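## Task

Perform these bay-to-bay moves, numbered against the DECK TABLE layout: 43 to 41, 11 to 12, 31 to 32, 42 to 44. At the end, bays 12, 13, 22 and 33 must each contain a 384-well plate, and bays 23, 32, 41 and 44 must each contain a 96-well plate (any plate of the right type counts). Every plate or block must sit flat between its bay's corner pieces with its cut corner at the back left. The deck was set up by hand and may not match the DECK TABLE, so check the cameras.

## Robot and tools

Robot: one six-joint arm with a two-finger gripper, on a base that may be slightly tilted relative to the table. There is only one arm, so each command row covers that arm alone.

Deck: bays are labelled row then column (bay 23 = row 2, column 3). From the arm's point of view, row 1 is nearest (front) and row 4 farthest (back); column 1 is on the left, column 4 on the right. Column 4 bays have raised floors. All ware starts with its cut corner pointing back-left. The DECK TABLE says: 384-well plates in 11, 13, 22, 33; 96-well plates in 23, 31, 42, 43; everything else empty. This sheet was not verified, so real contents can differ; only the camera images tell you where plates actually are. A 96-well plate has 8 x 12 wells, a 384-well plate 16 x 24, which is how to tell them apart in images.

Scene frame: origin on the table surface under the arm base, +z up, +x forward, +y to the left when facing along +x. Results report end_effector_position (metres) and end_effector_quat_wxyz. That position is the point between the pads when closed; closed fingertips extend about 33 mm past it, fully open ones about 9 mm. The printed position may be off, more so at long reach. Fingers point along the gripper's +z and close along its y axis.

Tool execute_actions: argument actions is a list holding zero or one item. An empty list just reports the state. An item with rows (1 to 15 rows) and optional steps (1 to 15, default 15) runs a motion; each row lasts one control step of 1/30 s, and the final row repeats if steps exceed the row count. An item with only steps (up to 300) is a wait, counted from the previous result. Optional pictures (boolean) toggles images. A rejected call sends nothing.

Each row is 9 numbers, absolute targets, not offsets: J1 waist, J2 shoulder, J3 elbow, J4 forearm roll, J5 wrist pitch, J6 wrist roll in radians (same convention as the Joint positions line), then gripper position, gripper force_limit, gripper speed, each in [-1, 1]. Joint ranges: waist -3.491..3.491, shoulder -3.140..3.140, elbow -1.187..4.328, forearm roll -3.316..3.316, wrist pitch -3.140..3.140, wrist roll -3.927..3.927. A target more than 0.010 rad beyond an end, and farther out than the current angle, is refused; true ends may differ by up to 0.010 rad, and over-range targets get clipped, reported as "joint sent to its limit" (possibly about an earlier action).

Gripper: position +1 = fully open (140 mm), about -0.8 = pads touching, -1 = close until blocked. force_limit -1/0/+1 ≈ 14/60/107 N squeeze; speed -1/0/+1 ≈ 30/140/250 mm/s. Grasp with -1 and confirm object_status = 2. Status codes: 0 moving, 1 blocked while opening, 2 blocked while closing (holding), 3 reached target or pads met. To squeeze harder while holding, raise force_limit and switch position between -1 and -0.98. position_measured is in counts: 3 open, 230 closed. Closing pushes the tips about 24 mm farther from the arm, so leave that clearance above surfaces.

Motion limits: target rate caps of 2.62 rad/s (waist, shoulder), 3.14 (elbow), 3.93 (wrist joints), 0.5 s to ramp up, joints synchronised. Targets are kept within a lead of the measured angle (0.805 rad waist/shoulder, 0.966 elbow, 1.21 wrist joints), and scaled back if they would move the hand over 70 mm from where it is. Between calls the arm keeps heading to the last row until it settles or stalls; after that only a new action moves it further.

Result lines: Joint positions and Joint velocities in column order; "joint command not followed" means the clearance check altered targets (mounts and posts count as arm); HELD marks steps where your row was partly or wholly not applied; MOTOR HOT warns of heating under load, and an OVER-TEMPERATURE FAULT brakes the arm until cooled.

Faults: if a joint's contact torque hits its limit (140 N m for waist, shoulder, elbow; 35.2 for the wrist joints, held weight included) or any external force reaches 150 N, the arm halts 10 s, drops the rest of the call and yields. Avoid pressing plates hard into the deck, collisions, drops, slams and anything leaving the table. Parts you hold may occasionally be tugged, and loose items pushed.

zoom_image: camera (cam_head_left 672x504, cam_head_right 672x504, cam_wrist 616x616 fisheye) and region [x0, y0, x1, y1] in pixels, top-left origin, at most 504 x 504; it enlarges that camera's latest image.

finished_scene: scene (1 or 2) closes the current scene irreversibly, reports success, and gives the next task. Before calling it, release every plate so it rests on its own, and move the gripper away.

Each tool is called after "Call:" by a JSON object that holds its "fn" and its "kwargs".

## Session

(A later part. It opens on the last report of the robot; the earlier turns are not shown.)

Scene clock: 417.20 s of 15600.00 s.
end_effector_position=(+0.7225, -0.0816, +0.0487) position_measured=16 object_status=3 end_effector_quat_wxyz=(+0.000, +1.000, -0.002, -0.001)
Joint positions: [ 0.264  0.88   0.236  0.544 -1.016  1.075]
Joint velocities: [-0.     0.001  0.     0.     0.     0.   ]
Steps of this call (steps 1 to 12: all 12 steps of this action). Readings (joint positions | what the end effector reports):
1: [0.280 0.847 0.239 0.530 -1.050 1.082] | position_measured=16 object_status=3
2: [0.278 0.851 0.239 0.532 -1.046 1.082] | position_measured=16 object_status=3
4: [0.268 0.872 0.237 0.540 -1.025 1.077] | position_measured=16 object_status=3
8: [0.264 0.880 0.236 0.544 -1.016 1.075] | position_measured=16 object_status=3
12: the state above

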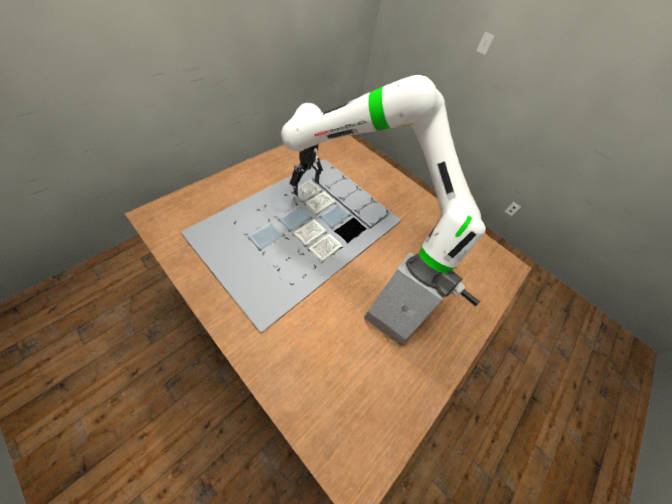

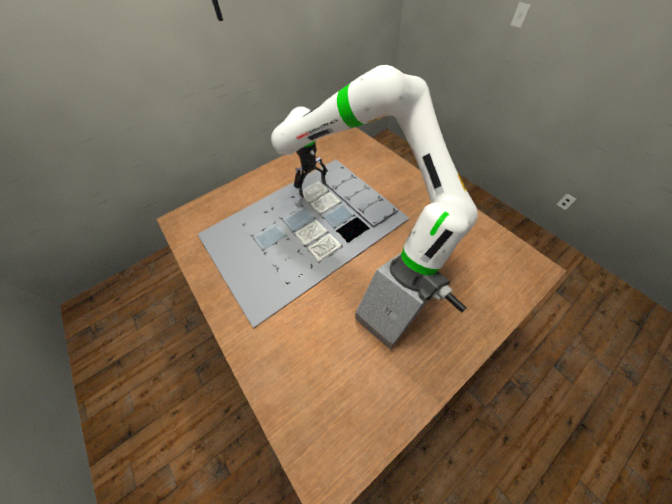

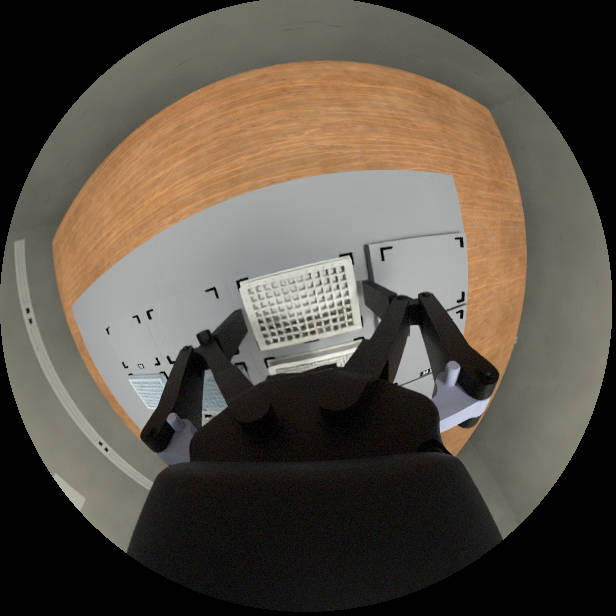

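Shift slightly left (+1 mm), descend, grip, carry.

Call:
{"fn": "execute_actions", "kwargs": {"actions": [{"rows":[[0.2585,0.893,0.2353,0.5488,-1.0028,1.0712,0.9,-0.3,-0.3]],"steps":9}]}}

Call:
{"fn": "zoom_image", "kwargs": {"camera": "cam_wrist", "region": [200, 220, 420, 380]}}

Call:
{"fn": "execute_actions", "kwargs": {"actions": [{"rows":[[0.2585,0.893,0.2353,0.5488,-1.0028,1.0712,-1,-0.3,-0.5]],"steps":12}], "pictures": false}}

Call:
{"fn": "execute_actions", "kwargs": {"actions": [{"rows":[[0.2818,0.8466,0.2388,0.5305,-1.05,1.081,-1,-0.3,-0.5]],"steps":10}], "pictures": false}}

Call:
{"fn": "execute_actions", "kwargs": {"actions": [{"rows":[[0.0699,0.7995,0.3433,0.5105,-1.0963,1.3476,-1,-0.3,-0.5]],"steps":15}], "pictures": false}}

Call:
{"fn": "execute_actions", "kwargs": {"actions": [{"steps":8}]}}

Call:
{"fn": "zoom_image", "kwargs": {"camera": "cam_wrist", "region": [200, 220, 420, 380]}}

Scene clock: 426.30 s of 15600.00 s.
end_effector_position=(+0.7223, -0.0803, +0.0388) position_measured=16 object_status=3 end_effector_quat_wxyz=(+0.000, +1.000, -0.002, -0.002)
Joint positions: [ 0.259  0.893  0.235  0.549 -1.003  1.071]
Joint velocities: [-0.     0.     0.    -0.     0.001 -0.   ]
Steps of this call (steps 1 to 15: the robot went on to your last target; steps 16 to 90: nothing new was sent; then 5.80 s passed at rest; steps 91 to 99: all 9 steps of this action). Readings (joint positions | what the end effector reports):
91: [0.264 0.880 0.236 0.544 -1.016 1.075] | position_measured=16 object_status=3
92: [0.263 0.883 0.236 0.545 -1.012 1.074] | position_measured=16 object_status=3
94: [0.259 0.893 0.235 0.548 -1.003 1.071] | position_measured=16 object_status=3
98: [0.259 0.893 0.235 0.549 -1.003 1.071] | position_measured=16 object_status=3
99: the state above

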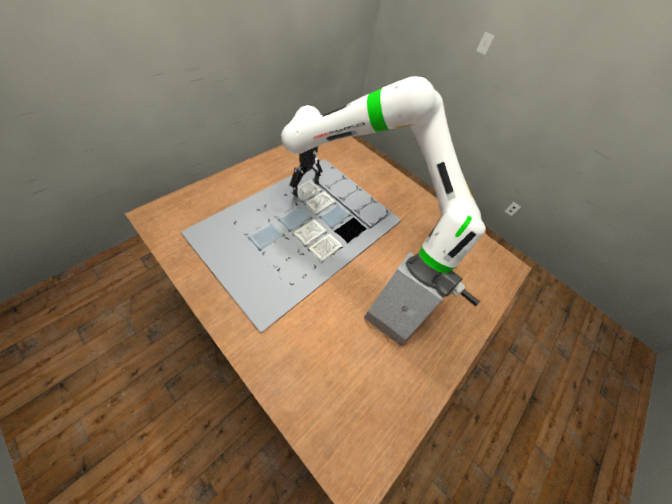

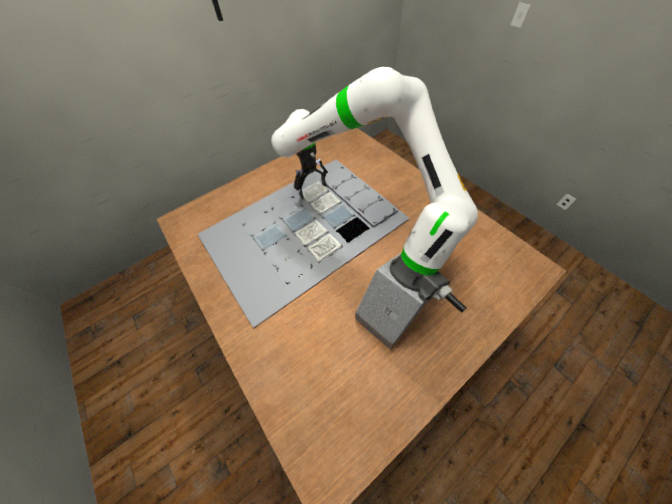

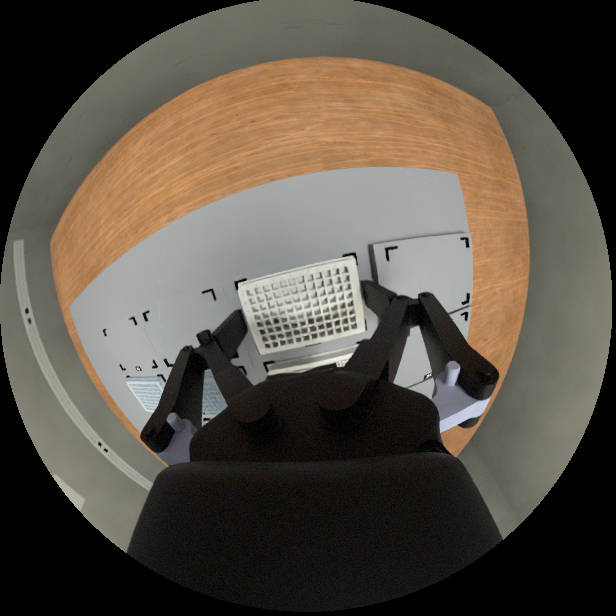

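Region (200, 220, 420, 380) of cam_wrist's 616x616 image, scaled by 2.291, with more detail than that image has; it fills the top 367 rows of this view, and the rest is white.

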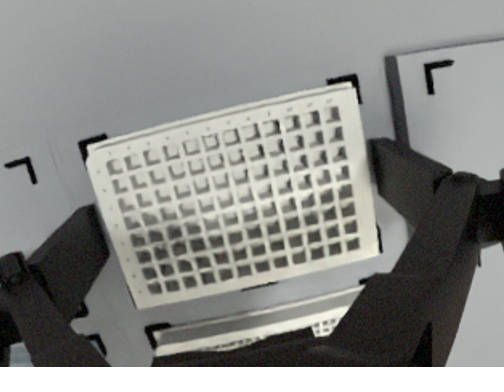

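Scene clock: 426.70 s of 15600.00 s.
end_effector_position=(+0.7224, -0.0805, +0.0390) position_measured=38 object_status=0 end_effector_quat_wxyz=(+0.000, +1.000, -0.002, -0.002)
Joint positions: [ 0.259  0.893  0.235  0.549 -1.003  1.071]
Joint velocities: [-0.001  0.001 -0.    -0.    -0.001  0.   ]
Steps of this call (steps 1 to 12: all 12 steps of this action). Readings (joint positions | what the end effector reports):
1: [0.259 0.893 0.235 0.549 -1.003 1.071] | position_measured=16 object_status=0
2: [0.259 0.893 0.235 0.549 -1.003 1.071] | position_measured=19 object_status=0
4: [0.259 0.893 0.235 0.549 -1.003 1.071] | position_measured=28 object_status=0
8: [0.259 0.893 0.235 0.549 -1.003 1.071] | position_measured=38 object_status=0
12: the state above

Scene clock: 427.03 s of 15600.00 s.
end_effector_position=(+0.7228, -0.0807, +0.0743) position_measured=38 object_status=2 end_effector_quat_wxyz=(-0.001, +1.000, -0.003, +0.001)
Joint positions: [ 0.282  0.847  0.239  0.53  -1.05   1.081]
Joint velocities: [-0.     0.     0.    -0.    -0.002  0.   ]
Steps of this call (steps 1 to 10: all 10 steps of this action). Readings (joint positions | what the end effector reports):
1: [0.259 0.893 0.235 0.549 -1.003 1.071] | position_measured=38 object_status=0
2: [0.260 0.889 0.235 0.547 -1.007 1.072] | position_measured=38 object_status=2
4: [0.272 0.865 0.237 0.538 -1.031 1.077] | position_measured=38 object_status=2
8: [0.282 0.847 0.239 0.530 -1.050 1.081] | position_measured=38 object_status=2
10: the state above

Scene clock: 427.53 s of 15600.00 s.
end_effector_position=(+0.7233, -0.2487, +0.0745) position_measured=38 object_status=2 end_effector_quat_wxyz=(+0.000, +1.000, -0.002, -0.002)
Joint positions: [ 0.07   0.8    0.343  0.51  -1.096  1.347]
Joint velocities: [ 0.003 -0.    -0.    -0.007 -0.002  0.009]
Steps of this call (steps 1 to 15: all 15 steps of this action). Readings (joint positions | what the end effector reports):
1: [0.282 0.847 0.239 0.530 -1.050 1.081] | position_measured=38 object_status=2
2: [0.278 0.846 0.241 0.530 -1.051 1.087] | position_measured=38 object_status=2
4: [0.253 0.840 0.253 0.528 -1.056 1.118] | position_measured=38 object_status=2
8: [0.163 0.820 0.297 0.519 -1.076 1.230] | position_measured=38 object_status=2
15: the state above

Scene clock: 427.80 s of 15600.00 s.
end_effector_position=(+0.7234, -0.2487, +0.0746) position_measured=38 object_status=2 end_effector_quat_wxyz=(+0.000, +1.000, -0.002, -0.002)
Joint positions: [ 0.07   0.8    0.343  0.51  -1.096  1.348]
Joint velocities: [ 0.001 -0.001 -0.     0.     0.001 -0.001]
Steps of this call (steps 1 to 8: the robot went on to your last target). Readings (joint positions | what the end effector reports):
1: [0.070 0.800 0.343 0.510 -1.096 1.347] | position_measured=38 object_status=2
2: [0.070 0.800 0.343 0.510 -1.096 1.348] | position_measured=38 object_status=2
4: [0.070 0.800 0.343 0.510 -1.096 1.348] | position_measured=38 object_status=2
8: the state above

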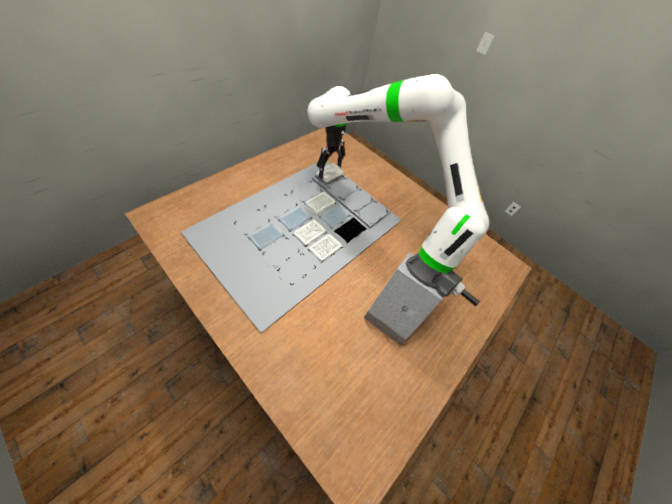

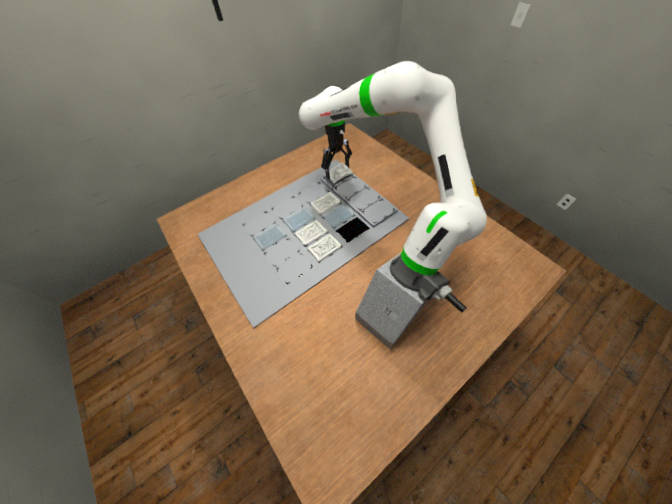

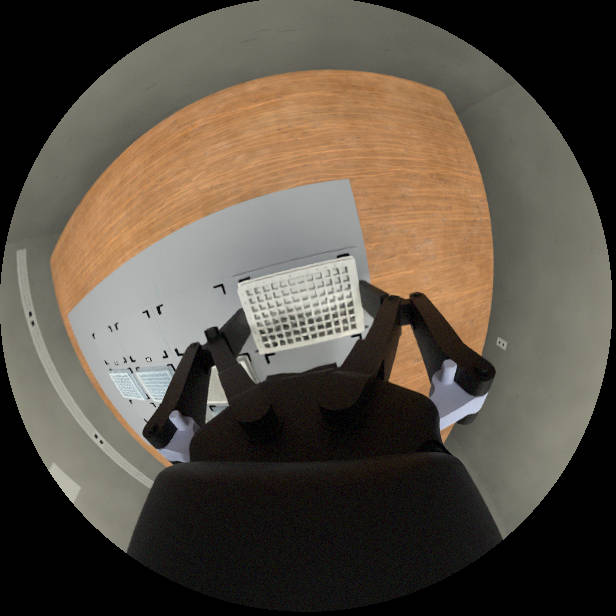

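Region (200, 220, 420, 380) of cam_wrist's 616x616 image, scaled by 2.291, with more detail than that image has; it fills the top 367 rows of this view, and the rest is white.

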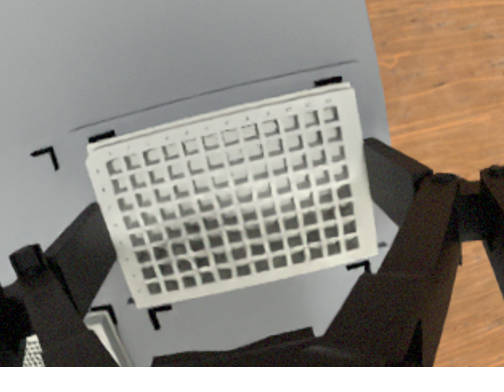

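Call:
{"fn": "execute_actions", "kwargs": {"actions": [{"rows":[[0.064,0.816,0.3396,0.5157,-1.0777,1.3436,-1,-0.3,-0.5]],"steps":10}]}}

Call:
{"fn": "zoom_image", "kwargs": {"camera": "cam_wrist", "region": [200, 220, 420, 380]}}

Scene clock: 438.70 s of 15600.00 s.
end_effector_position=(+0.7234, -0.2467, +0.0615) position_measured=38 object_status=2 end_effector_quat_wxyz=(+0.000, +1.000, -0.001, -0.003)
Joint positions: [ 0.064  0.816  0.34   0.516 -1.078  1.344]
Joint velocities: [-0.001  0.    -0.001  0.    -0.001 -0.   ]
Steps of this call (steps 1 to 15: the robot went on to your last target; steps 16 to 90: nothing new was sent; then 7.57 s passed at rest; steps 91 to 100: all 10 steps of this action). Readings (joint positions | what the end effector reports):
91: [0.070 0.800 0.343 0.511 -1.096 1.348] | position_measured=38 object_status=2
92: [0.069 0.803 0.343 0.512 -1.092 1.347] | position_measured=38 object_status=2
94: [0.065 0.816 0.339 0.515 -1.079 1.344] | position_measured=38 object_status=2
98: [0.064 0.816 0.340 0.516 -1.078 1.344] | position_measured=38 object_status=2
100: the state above

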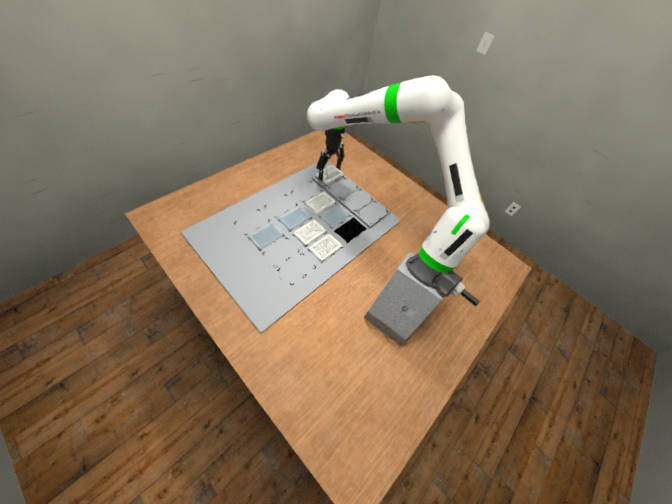

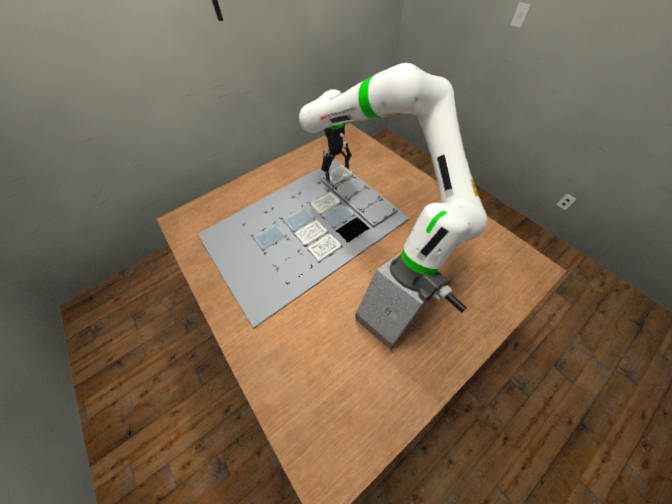

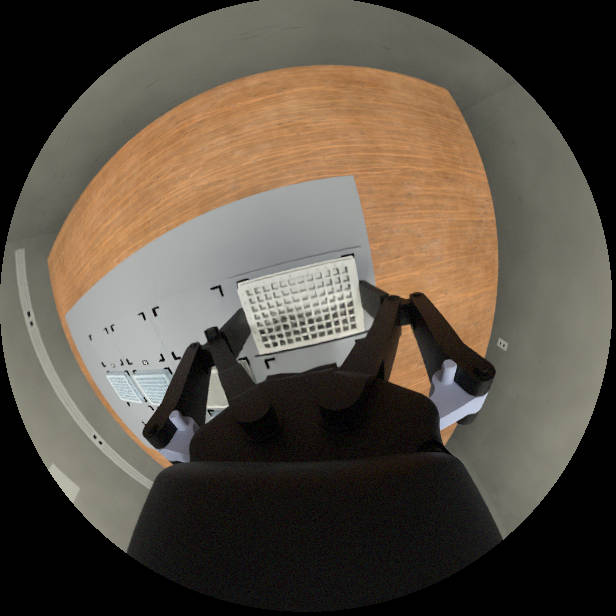

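Region (200, 220, 420, 380) of cam_wrist's 616x616 image, scaled by 2.291, with more detail than that image has; it fills the top 367 rows of this view, and the rest is white.

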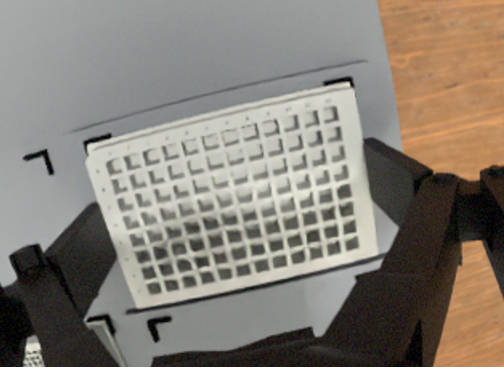

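Call:
{"fn": "execute_actions", "kwargs": {"actions": [{"rows":[[0.064,0.8144,0.3368,0.5157,-1.077,1.3442,-1,-0.3,-0.5],[0.064,0.8144,0.3368,0.5157,-1.077,1.3442,-1,-0.3,-0.5],[0.064,0.8144,0.3368,0.5157,-1.077,1.3442,-1,-0.3,-0.5],[0.064,0.8144,0.3368,0.5157,-1.077,1.3442,-1,-0.3,-0.5],[0.0608,0.8204,0.3356,0.5177,-1.0706,1.3442,-1,-0.3,-0.5]],"steps":11}]}}

Call:
{"fn": "zoom_image", "kwargs": {"camera": "cam_wrist", "region": [200, 220, 420, 380]}}

Scene clock: 445.90 s of 15600.00 s.
end_effector_position=(+0.7221, -0.2466, +0.0563) position_measured=38 object_status=2 end_effector_quat_wxyz=(+0.000, +1.000, -0.000, -0.004)
Joint positions: [ 0.061  0.82   0.335  0.518 -1.071  1.344]
Joint velocities: [-0.001  0.     0.001  0.001  0.001  0.001]
Steps of this call (steps 1 to 15: the robot went on to your last target; steps 16 to 90: nothing new was sent; then 3.83 s passed at rest; steps 91 to 101: all 11 steps of this action). Readings (joint positions | what the end effector reports):
91: [0.064 0.816 0.340 0.516 -1.078 1.344] | position_measured=38 object_status=2
92: [0.064 0.815 0.338 0.516 -1.077 1.344] | position_measured=38 object_status=2
94: [0.064 0.814 0.337 0.516 -1.077 1.344] | position_measured=38 object_status=2
98: [0.061 0.821 0.335 0.517 -1.071 1.344] | position_measured=38 object_status=2
101: the state above

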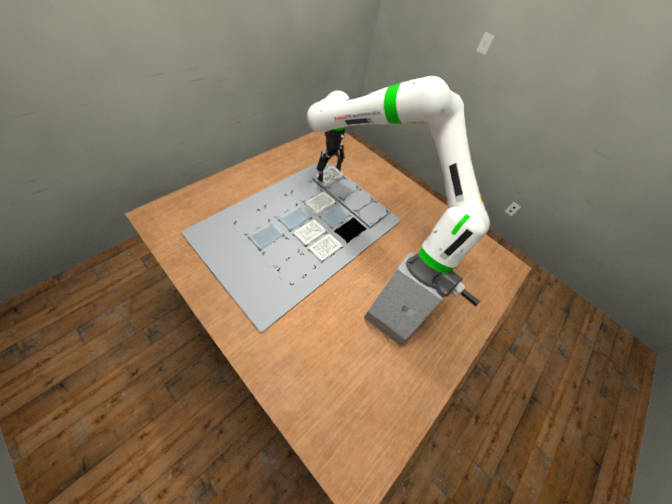

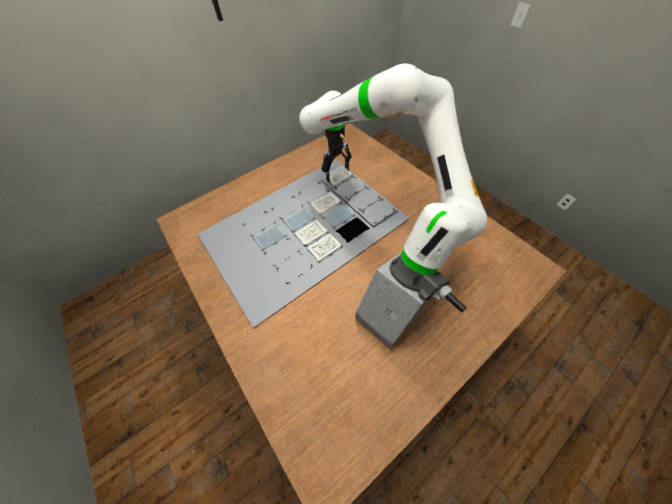

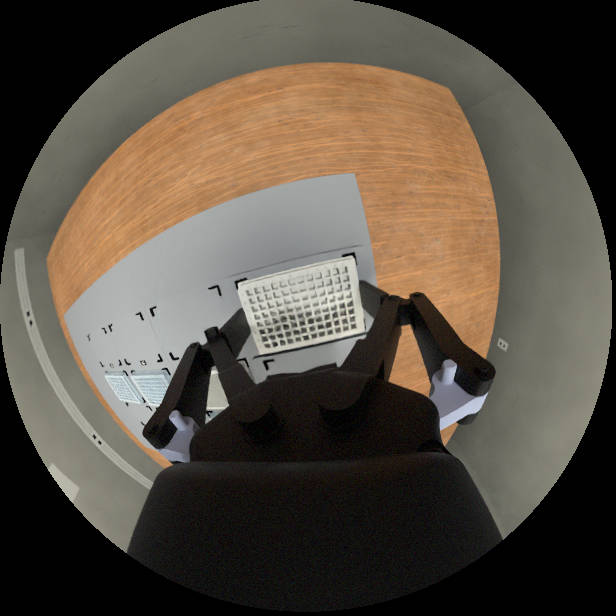

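Region (200, 220, 420, 380) of cam_wrist's 616x616 image, scaled by 2.291, with more detail than that image has; it fills the top 367 rows of this view, and the rest is white.

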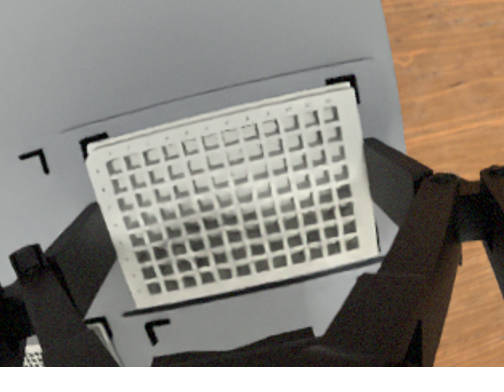

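Call:
{"fn": "execute_actions", "kwargs": {"actions": [{"rows":[[0.0602,0.8216,0.3354,0.5181,-1.0675,1.3425,-1,-0.3,-0.5],[0.0602,0.8216,0.3354,0.5181,-1.0675,1.3425,-1,-0.3,-0.5],[0.0602,0.8216,0.3354,0.5181,-1.0675,1.3425,-1,-0.3,-0.5],[0.0602,0.8216,0.3354,0.5181,-1.0675,1.3425,-1,-0.3,-0.5],[0.0602,0.8216,0.3354,0.5181,-1.0675,1.3425,-1,-0.3,-0.5],[0.0602,0.8216,0.3354,0.5181,-1.0675,1.3425,1,-0.3,-0.3]],"steps":15}]}}

Call:
{"fn": "zoom_image", "kwargs": {"camera": "cam_wrist", "region": [200, 220, 420, 380]}}

Scene clock: 453.00 s of 15600.00 s.
end_effector_position=(+0.7228, -0.2465, +0.0555) position_measured=3 object_status=0 end_effector_quat_wxyz=(+0.000, +1.000, -0.001, -0.003)
Joint positions: [ 0.06   0.822  0.335  0.518 -1.067  1.343]
Joint velocities: [ 0.001  0.001 -0.     0.     0.001 -0.   ]
Steps of this call (steps 1 to 15: the robot went on to your last target; steps 16 to 90: nothing new was sent; then 3.60 s passed at rest; steps 91 to 105: all 15 steps of this action). Readings (joint positions | what the end effector reports):
91: [0.061 0.820 0.336 0.518 -1.070 1.344] | position_measured=38 object_status=2
92: [0.061 0.821 0.336 0.518 -1.068 1.343] | position_measured=38 object_status=2
94: [0.061 0.821 0.336 0.518 -1.068 1.343] | position_measured=38 object_status=2
98: [0.060 0.822 0.335 0.518 -1.067 1.343] | position_measured=29 object_status=0
105: the state above

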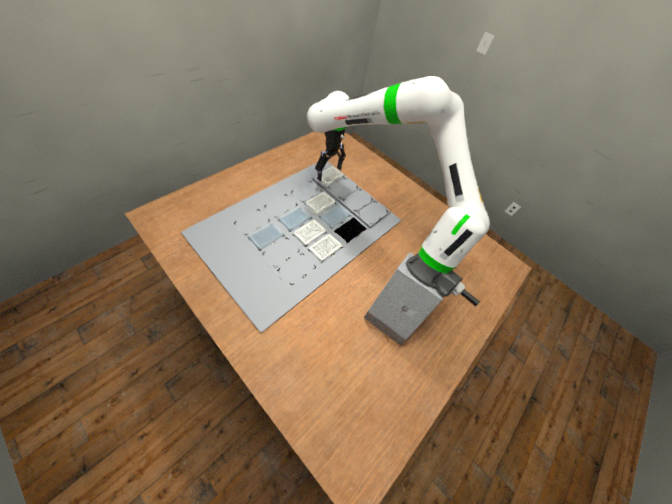

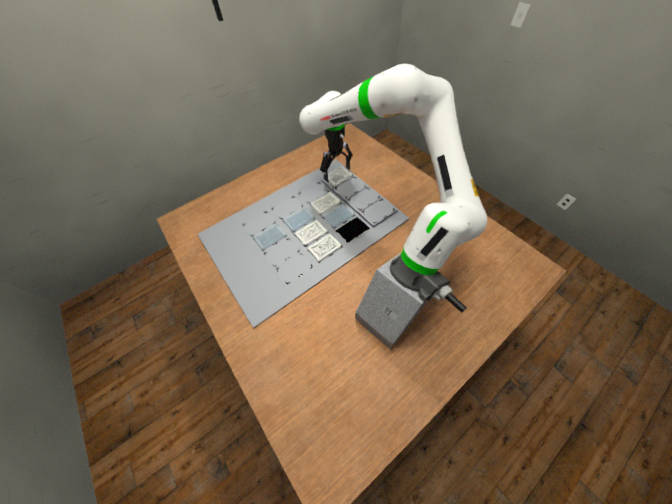

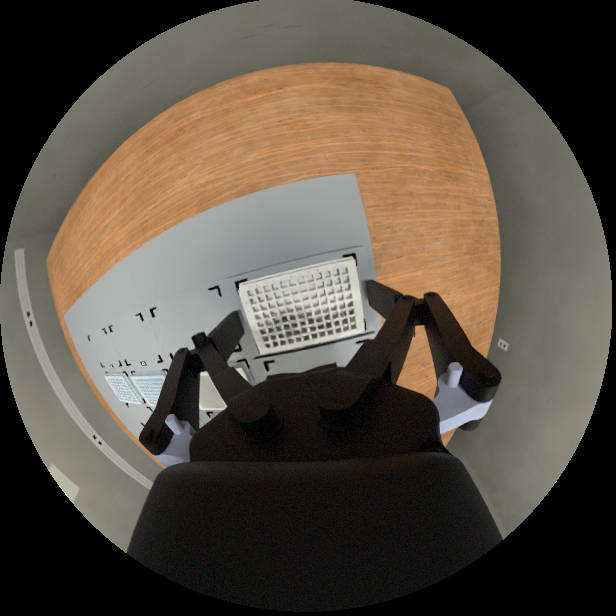

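Region (200, 220, 420, 380) of cam_wrist's 616x616 image, scaled by 2.291, with more detail than that image has; it fills the top 367 rows of this view, and the rest is white.

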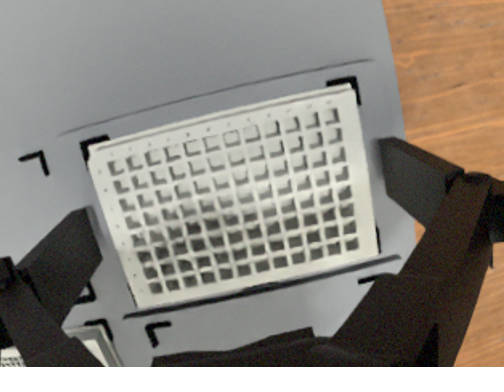

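Call:
{"fn": "execute_actions", "kwargs": {"actions": [{"rows":[[0.0765,0.788,0.3455,0.5065,-1.11,1.348,1,-0.3,-0.3]],"steps":9}], "pictures": false}}

Call:
{"fn": "execute_actions", "kwargs": {"actions": [{"rows":[[0.7452,1.0275,0.1545,0.474,-0.992,0.584,1,-0.3,-0.3]],"steps":15}], "pictures": false}}

Call:
{"fn": "execute_actions", "kwargs": {"actions": [{"steps":30}]}}

Call:
{"fn": "zoom_image", "kwargs": {"camera": "cam_wrist", "region": [200, 220, 420, 380]}}

Scene clock: 479.00 s of 15600.00 s.
end_effector_position=(+0.7235, -0.2483, +0.0843) position_measured=3 object_status=3 end_effector_quat_wxyz=(-0.000, +1.000, -0.003, -0.002)
Joint positions: [ 0.076  0.788  0.346  0.506 -1.11   1.348]
Joint velocities: [ 0.     0.     0.    -0.    -0.001  0.   ]
Steps of this call (steps 1 to 15: the robot went on to your last target; steps 16 to 90: nothing new was sent; then 22.70 s passed at rest; steps 91 to 99: all 9 steps of this action). Readings (joint positions | what the end effector reports):
91: [0.060 0.821 0.335 0.518 -1.068 1.343] | position_measured=3 object_status=3
92: [0.062 0.818 0.336 0.517 -1.073 1.343] | position_measured=3 object_status=3
94: [0.072 0.796 0.343 0.510 -1.099 1.346] | position_measured=3 object_status=3
98: [0.076 0.788 0.346 0.506 -1.110 1.348] | position_measured=3 object_status=3
99: the state above

Scene clock: 479.50 s of 15600.00 s.
end_effector_position=(+0.7233, -0.0245, +0.0770) position_measured=3 object_status=3 end_effector_quat_wxyz=(-0.013, +1.000, -0.001, -0.003)
Joint positions: [ 0.345  0.884  0.269  0.493 -1.063  1.041]
Joint velocities: [ 0.656  0.236 -0.188 -0.032  0.117 -0.745]
Steps of this call (steps 1 to 15: all 15 steps of this action). Readings (joint positions | what the end effector reports):
1: [0.077 0.788 0.345 0.506 -1.110 1.348] | position_measured=3 object_status=3
2: [0.080 0.789 0.344 0.506 -1.110 1.343] | position_measured=3 object_status=3
4: [0.105 0.799 0.337 0.505 -1.105 1.314] | position_measured=3 object_status=3
8: [0.192 0.829 0.313 0.501 -1.090 1.216] | position_measured=3 object_status=3
15: the state above

Scene clock: 480.50 s of 15600.00 s.
end_effector_position=(+0.6111, +0.2517, +0.0662) position_measured=3 object_status=3 end_effector_quat_wxyz=(+0.001, +1.000, -0.002, -0.002)
Joint positions: [ 0.745  1.027  0.155  0.474 -0.992  0.584]
Joint velocities: [ 0.    -0.    -0.     0.     0.001 -0.   ]
Steps of this call (steps 1 to 30: the robot went on to your last target). Readings (joint positions | what the end effector reports):
1: [0.367 0.892 0.262 0.492 -1.059 1.016] | position_measured=3 object_status=3
2: [0.390 0.900 0.256 0.491 -1.055 0.990] | position_measured=3 object_status=3
4: [0.435 0.916 0.243 0.489 -1.047 0.939] | position_measured=3 object_status=3
8: [0.526 0.949 0.217 0.485 -1.031 0.834] | position_measured=3 object_status=3
30: the state above

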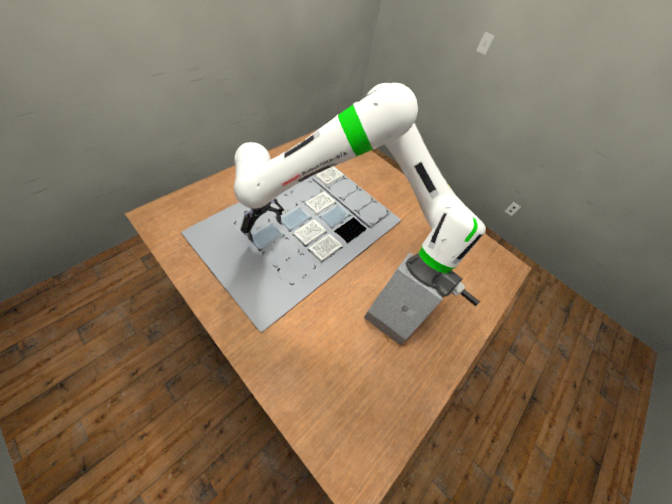

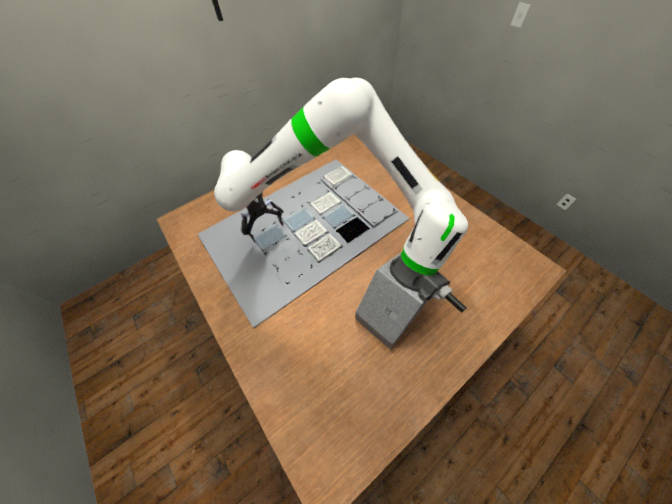

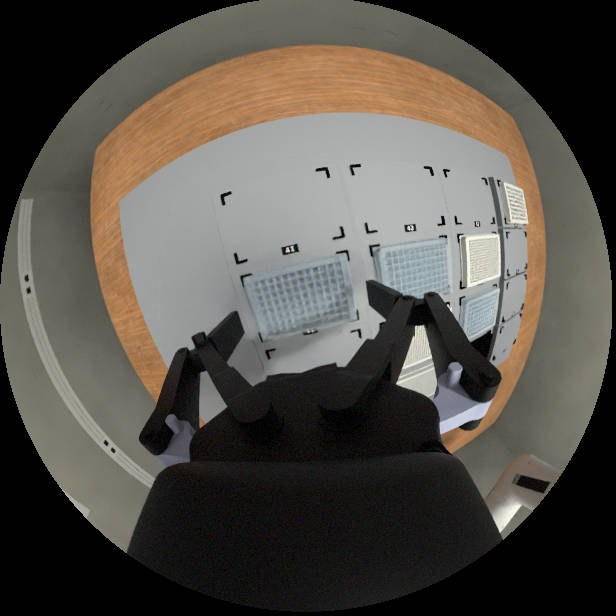

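Region (200, 220, 420, 380) of cam_wrist's 616x616 image, scaled by 2.291, with more detail than that image has; it fills the top 367 rows of this view, and the rest is white.

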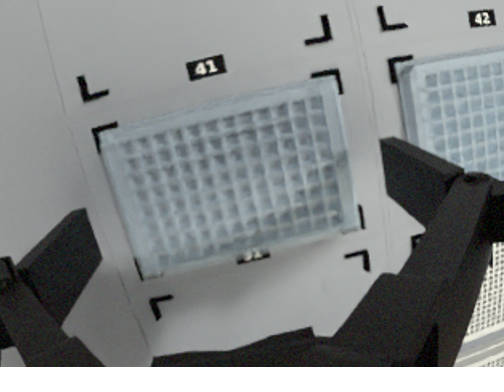

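Consistent with target ≈(.613,.253). Proceed.

Call:
{"fn": "execute_actions", "kwargs": {"actions": [{"rows":[[0.7264,1.0699,0.1515,0.4964,-0.9458,0.5709,1,-0.3,-0.3]],"steps":11}]}}

Call:
{"fn": "zoom_image", "kwargs": {"camera": "cam_wrist", "region": [200, 220, 420, 380]}}

Call:
{"fn": "execute_actions", "kwargs": {"actions": [{"rows":[[0.7264,1.0699,0.1515,0.4964,-0.9458,0.5709,-1,-0.3,-0.5]],"steps":15}], "pictures": false}}

Call:
{"fn": "execute_actions", "kwargs": {"actions": [{"rows":[[0.7452,1.0275,0.1545,0.474,-0.992,0.584,-1,-0.3,-0.5]],"steps":10}], "pictures": false}}

Call:
{"fn": "execute_actions", "kwargs": {"actions": [{"rows":[[0.6635,1.241,0.629,0.443,-1.197,0.773,-1,-0.3,-0.5]],"steps":15}], "pictures": false}}

Call:
{"fn": "execute_actions", "kwargs": {"actions": [{"steps":7}], "pictures": false}}

Call:
{"fn": "execute_actions", "kwargs": {"actions": [{"rows":[[0.6508,1.2689,0.626,0.4513,-1.1668,0.77,-1,-0.3,-0.5]],"steps":11}]}}

Call:
{"fn": "zoom_image", "kwargs": {"camera": "cam_wrist", "region": [200, 220, 420, 380]}}

Scene clock: 492.73 s of 15600.00 s.
end_effector_position=(+0.6121, +0.2531, +0.0358) position_measured=3 object_status=3 end_effector_quat_wxyz=(+0.000, +1.000, -0.002, -0.002)
Joint positions: [ 0.726  1.07   0.151  0.496 -0.946  0.571]
Joint velocities: [-0.001 -0.001  0.001  0.     0.    -0.001]
Steps of this call (steps 1 to 15: the robot went on to your last target; steps 16 to 90: nothing new was sent; then 8.87 s passed at rest; steps 91 to 101: all 11 steps of this action). Readings (joint positions | what the end effector reports):
91: [0.745 1.028 0.154 0.474 -0.992 0.584] | position_measured=3 object_status=3
92: [0.744 1.032 0.154 0.476 -0.987 0.583] | position_measured=3 object_status=3
94: [0.733 1.055 0.153 0.488 -0.962 0.575] | position_measured=3 object_status=3
98: [0.726 1.070 0.151 0.496 -0.946 0.571] | position_measured=3 object_status=3
101: the state above

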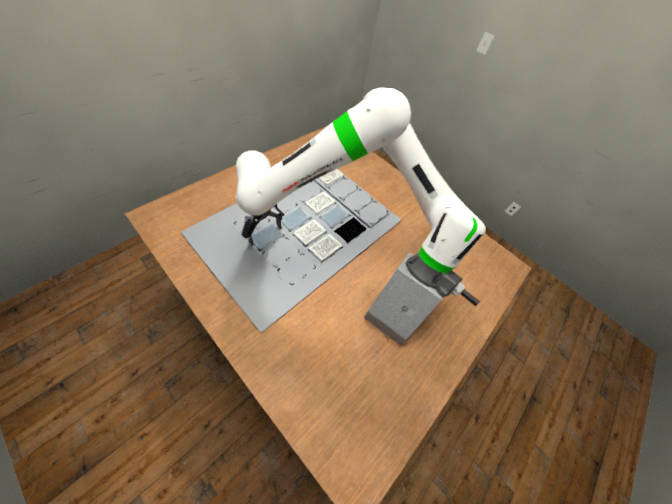

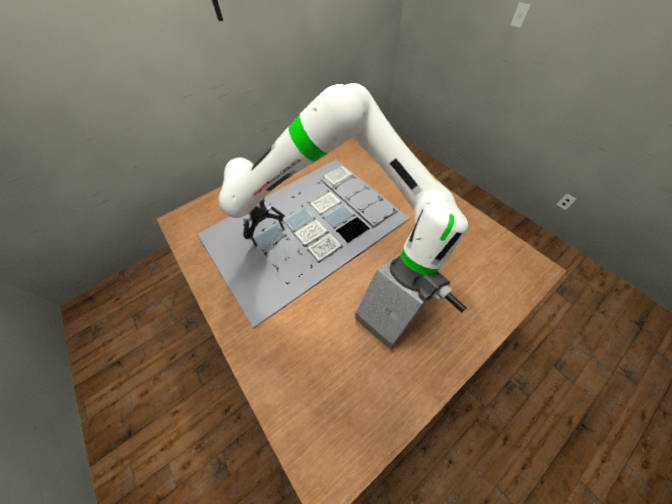

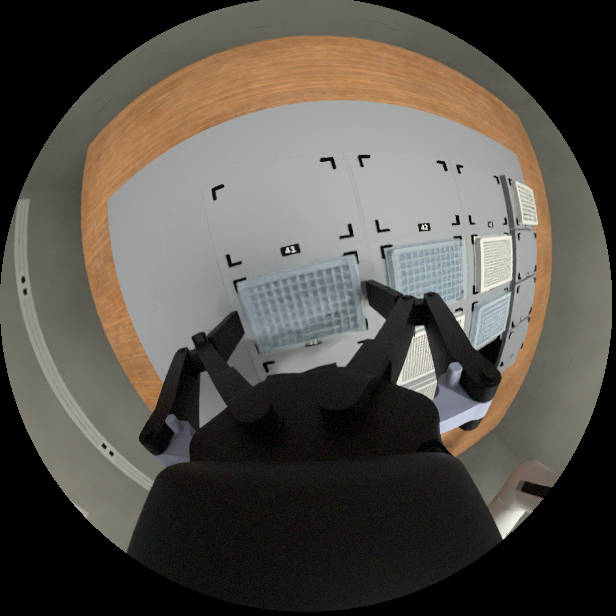

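Region (200, 220, 420, 380) of cam_wrist's 616x616 image, scaled by 2.291, with more detail than that image has; it fills the top 367 rows of this view, and the rest is white.

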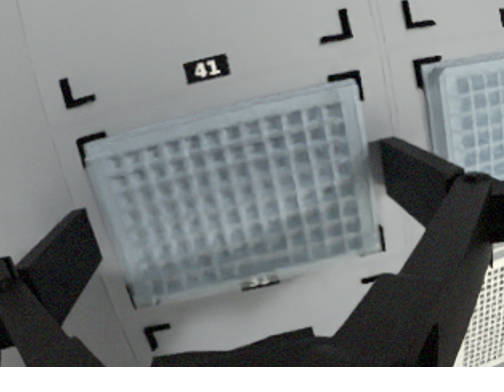

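Scene clock: 493.23 s of 15600.00 s.
end_effector_position=(+0.6123, +0.2531, +0.0360) position_measured=35 object_status=2 end_effector_quat_wxyz=(+0.000, +1.000, -0.002, -0.002)
Joint positions: [ 0.726  1.07   0.152  0.497 -0.946  0.571]
Joint velocities: [-0.     0.002  0.    -0.     0.    -0.   ]
Steps of this call (steps 1 to 15: all 15 steps of this action). Readings (joint positions | what the end effector reports):
1: [0.726 1.070 0.151 0.496 -0.946 0.571] | position_measured=3 object_status=0
2: [0.726 1.070 0.151 0.496 -0.946 0.571] | position_measured=6 object_status=0
4: [0.726 1.070 0.151 0.496 -0.946 0.571] | position_measured=15 object_status=0
8: [0.726 1.069 0.152 0.497 -0.946 0.571] | position_measured=33 object_status=0
15: the state above

Scene clock: 493.57 s of 15600.00 s.
end_effector_position=(+0.6111, +0.2517, +0.0662) position_measured=36 object_status=2 end_effector_quat_wxyz=(+0.001, +1.000, -0.002, -0.002)
Joint positions: [ 0.745  1.028  0.155  0.474 -0.992  0.584]
Joint velocities: [ 0.     0.001 -0.     0.    -0.001  0.   ]
Steps of this call (steps 1 to 10: all 10 steps of this action). Readings (joint positions | what the end effector reports):
1: [0.727 1.070 0.152 0.497 -0.946 0.571] | position_measured=35 object_status=2
2: [0.728 1.066 0.152 0.495 -0.950 0.572] | position_measured=35 object_status=2
4: [0.738 1.043 0.153 0.482 -0.975 0.579] | position_measured=36 object_status=2
8: [0.745 1.028 0.155 0.474 -0.992 0.584] | position_measured=36 object_status=2
10: the state above

Scene clock: 494.07 s of 15600.00 s.
end_effector_position=(+0.7168, +0.2520, +0.0698) position_measured=36 object_status=2 end_effector_quat_wxyz=(-0.000, +1.000, -0.003, -0.001)
Joint positions: [ 0.667  1.232  0.608  0.444 -1.188  0.765]
Joint velocities: [-0.084  0.222  0.491 -0.032 -0.212  0.195]
Steps of this call (steps 1 to 15: all 15 steps of this action). Readings (joint positions | what the end effector reports):
1: [0.745 1.028 0.155 0.474 -0.992 0.584] | position_measured=36 object_status=2
2: [0.745 1.030 0.159 0.474 -0.994 0.586] | position_measured=36 object_status=2
4: [0.739 1.043 0.190 0.472 -1.007 0.598] | position_measured=36 object_status=2
8: [0.715 1.108 0.334 0.462 -1.070 0.656] | position_measured=36 object_status=2
15: the state above

Scene clock: 494.30 s of 15600.00 s.
end_effector_position=(+0.7207, +0.2514, +0.0698) position_measured=36 object_status=2 end_effector_quat_wxyz=(-0.000, +1.000, -0.003, -0.001)
Joint positions: [ 0.664  1.241  0.629  0.443 -1.197  0.773]
Joint velocities: [ 0.001  0.001  0.    -0.     0.001  0.001]
Steps of this call (steps 1 to 7: the robot went on to your last target). Readings (joint positions | what the end effector reports):
1: [0.665 1.238 0.621 0.444 -1.194 0.770] | position_measured=36 object_status=2
2: [0.664 1.240 0.627 0.443 -1.196 0.772] | position_measured=36 object_status=2
4: [0.664 1.241 0.629 0.443 -1.197 0.773] | position_measured=36 object_status=2
7: the state above

Scene clock: 494.67 s of 15600.00 s.
end_effector_position=(+0.7205, +0.2515, +0.0458) position_measured=36 object_status=2 end_effector_quat_wxyz=(+0.000, +1.000, -0.002, -0.002)
Joint positions: [ 0.651  1.269  0.626  0.451 -1.167  0.77 ]
Joint velocities: [-0.001 -0.     0.001 -0.     0.001 -0.   ]
Steps of this call (steps 1 to 11: all 11 steps of this action). Readings (joint positions | what the end effector reports):
1: [0.663 1.241 0.629 0.443 -1.197 0.773] | position_measured=36 object_status=2
2: [0.662 1.245 0.629 0.444 -1.193 0.773] | position_measured=36 object_status=2
4: [0.653 1.265 0.626 0.449 -1.172 0.771] | position_measured=36 object_status=2
8: [0.651 1.269 0.626 0.451 -1.167 0.770] | position_measured=36 object_status=2
11: the state above

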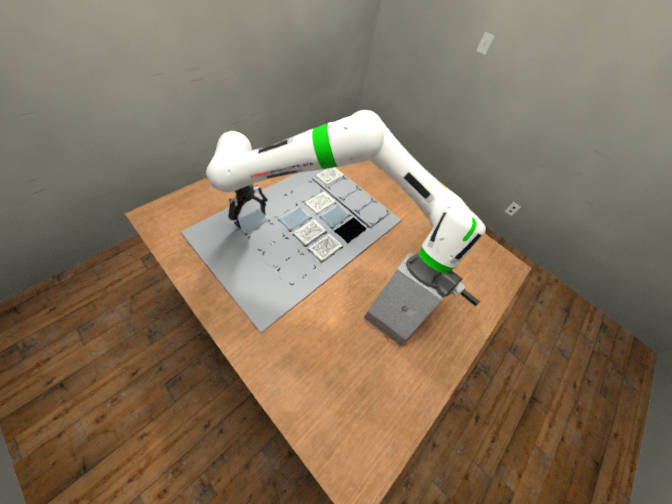

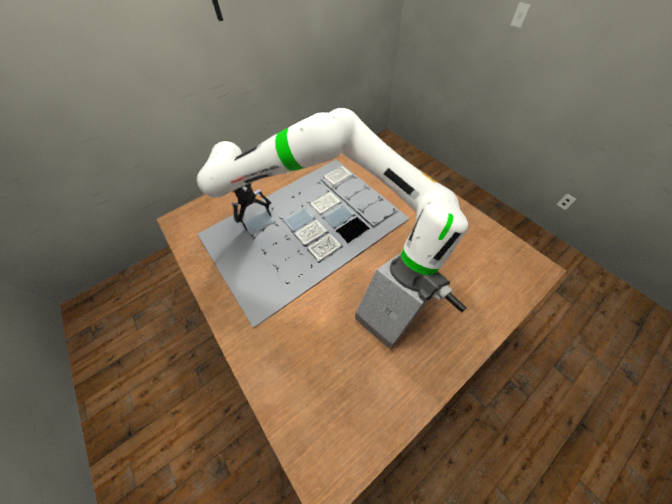

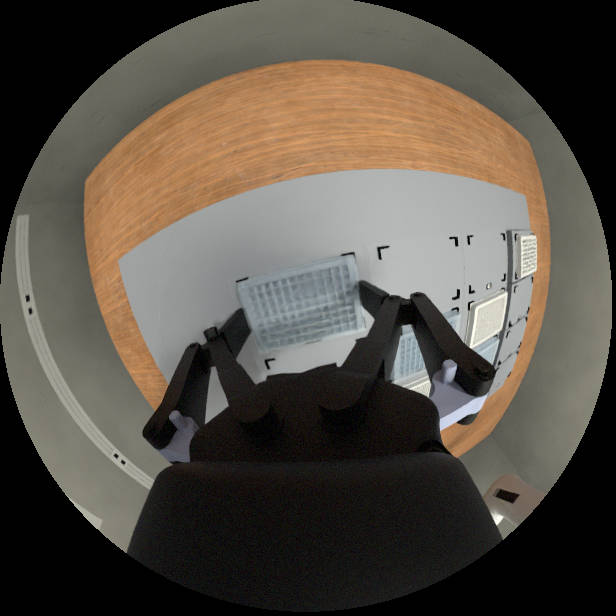

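Region (200, 220, 420, 380) of cam_wrist's 616x616 image, scaled by 2.291, with more detail than that image has; it fills the top 367 rows of this view, and the rest is white.

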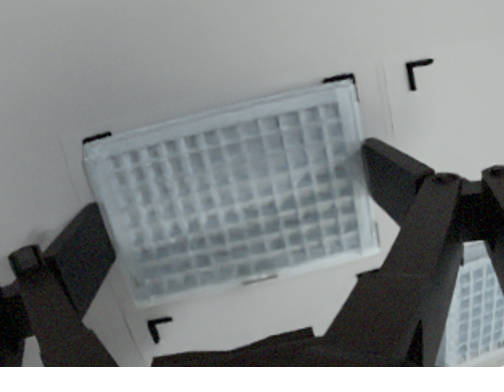

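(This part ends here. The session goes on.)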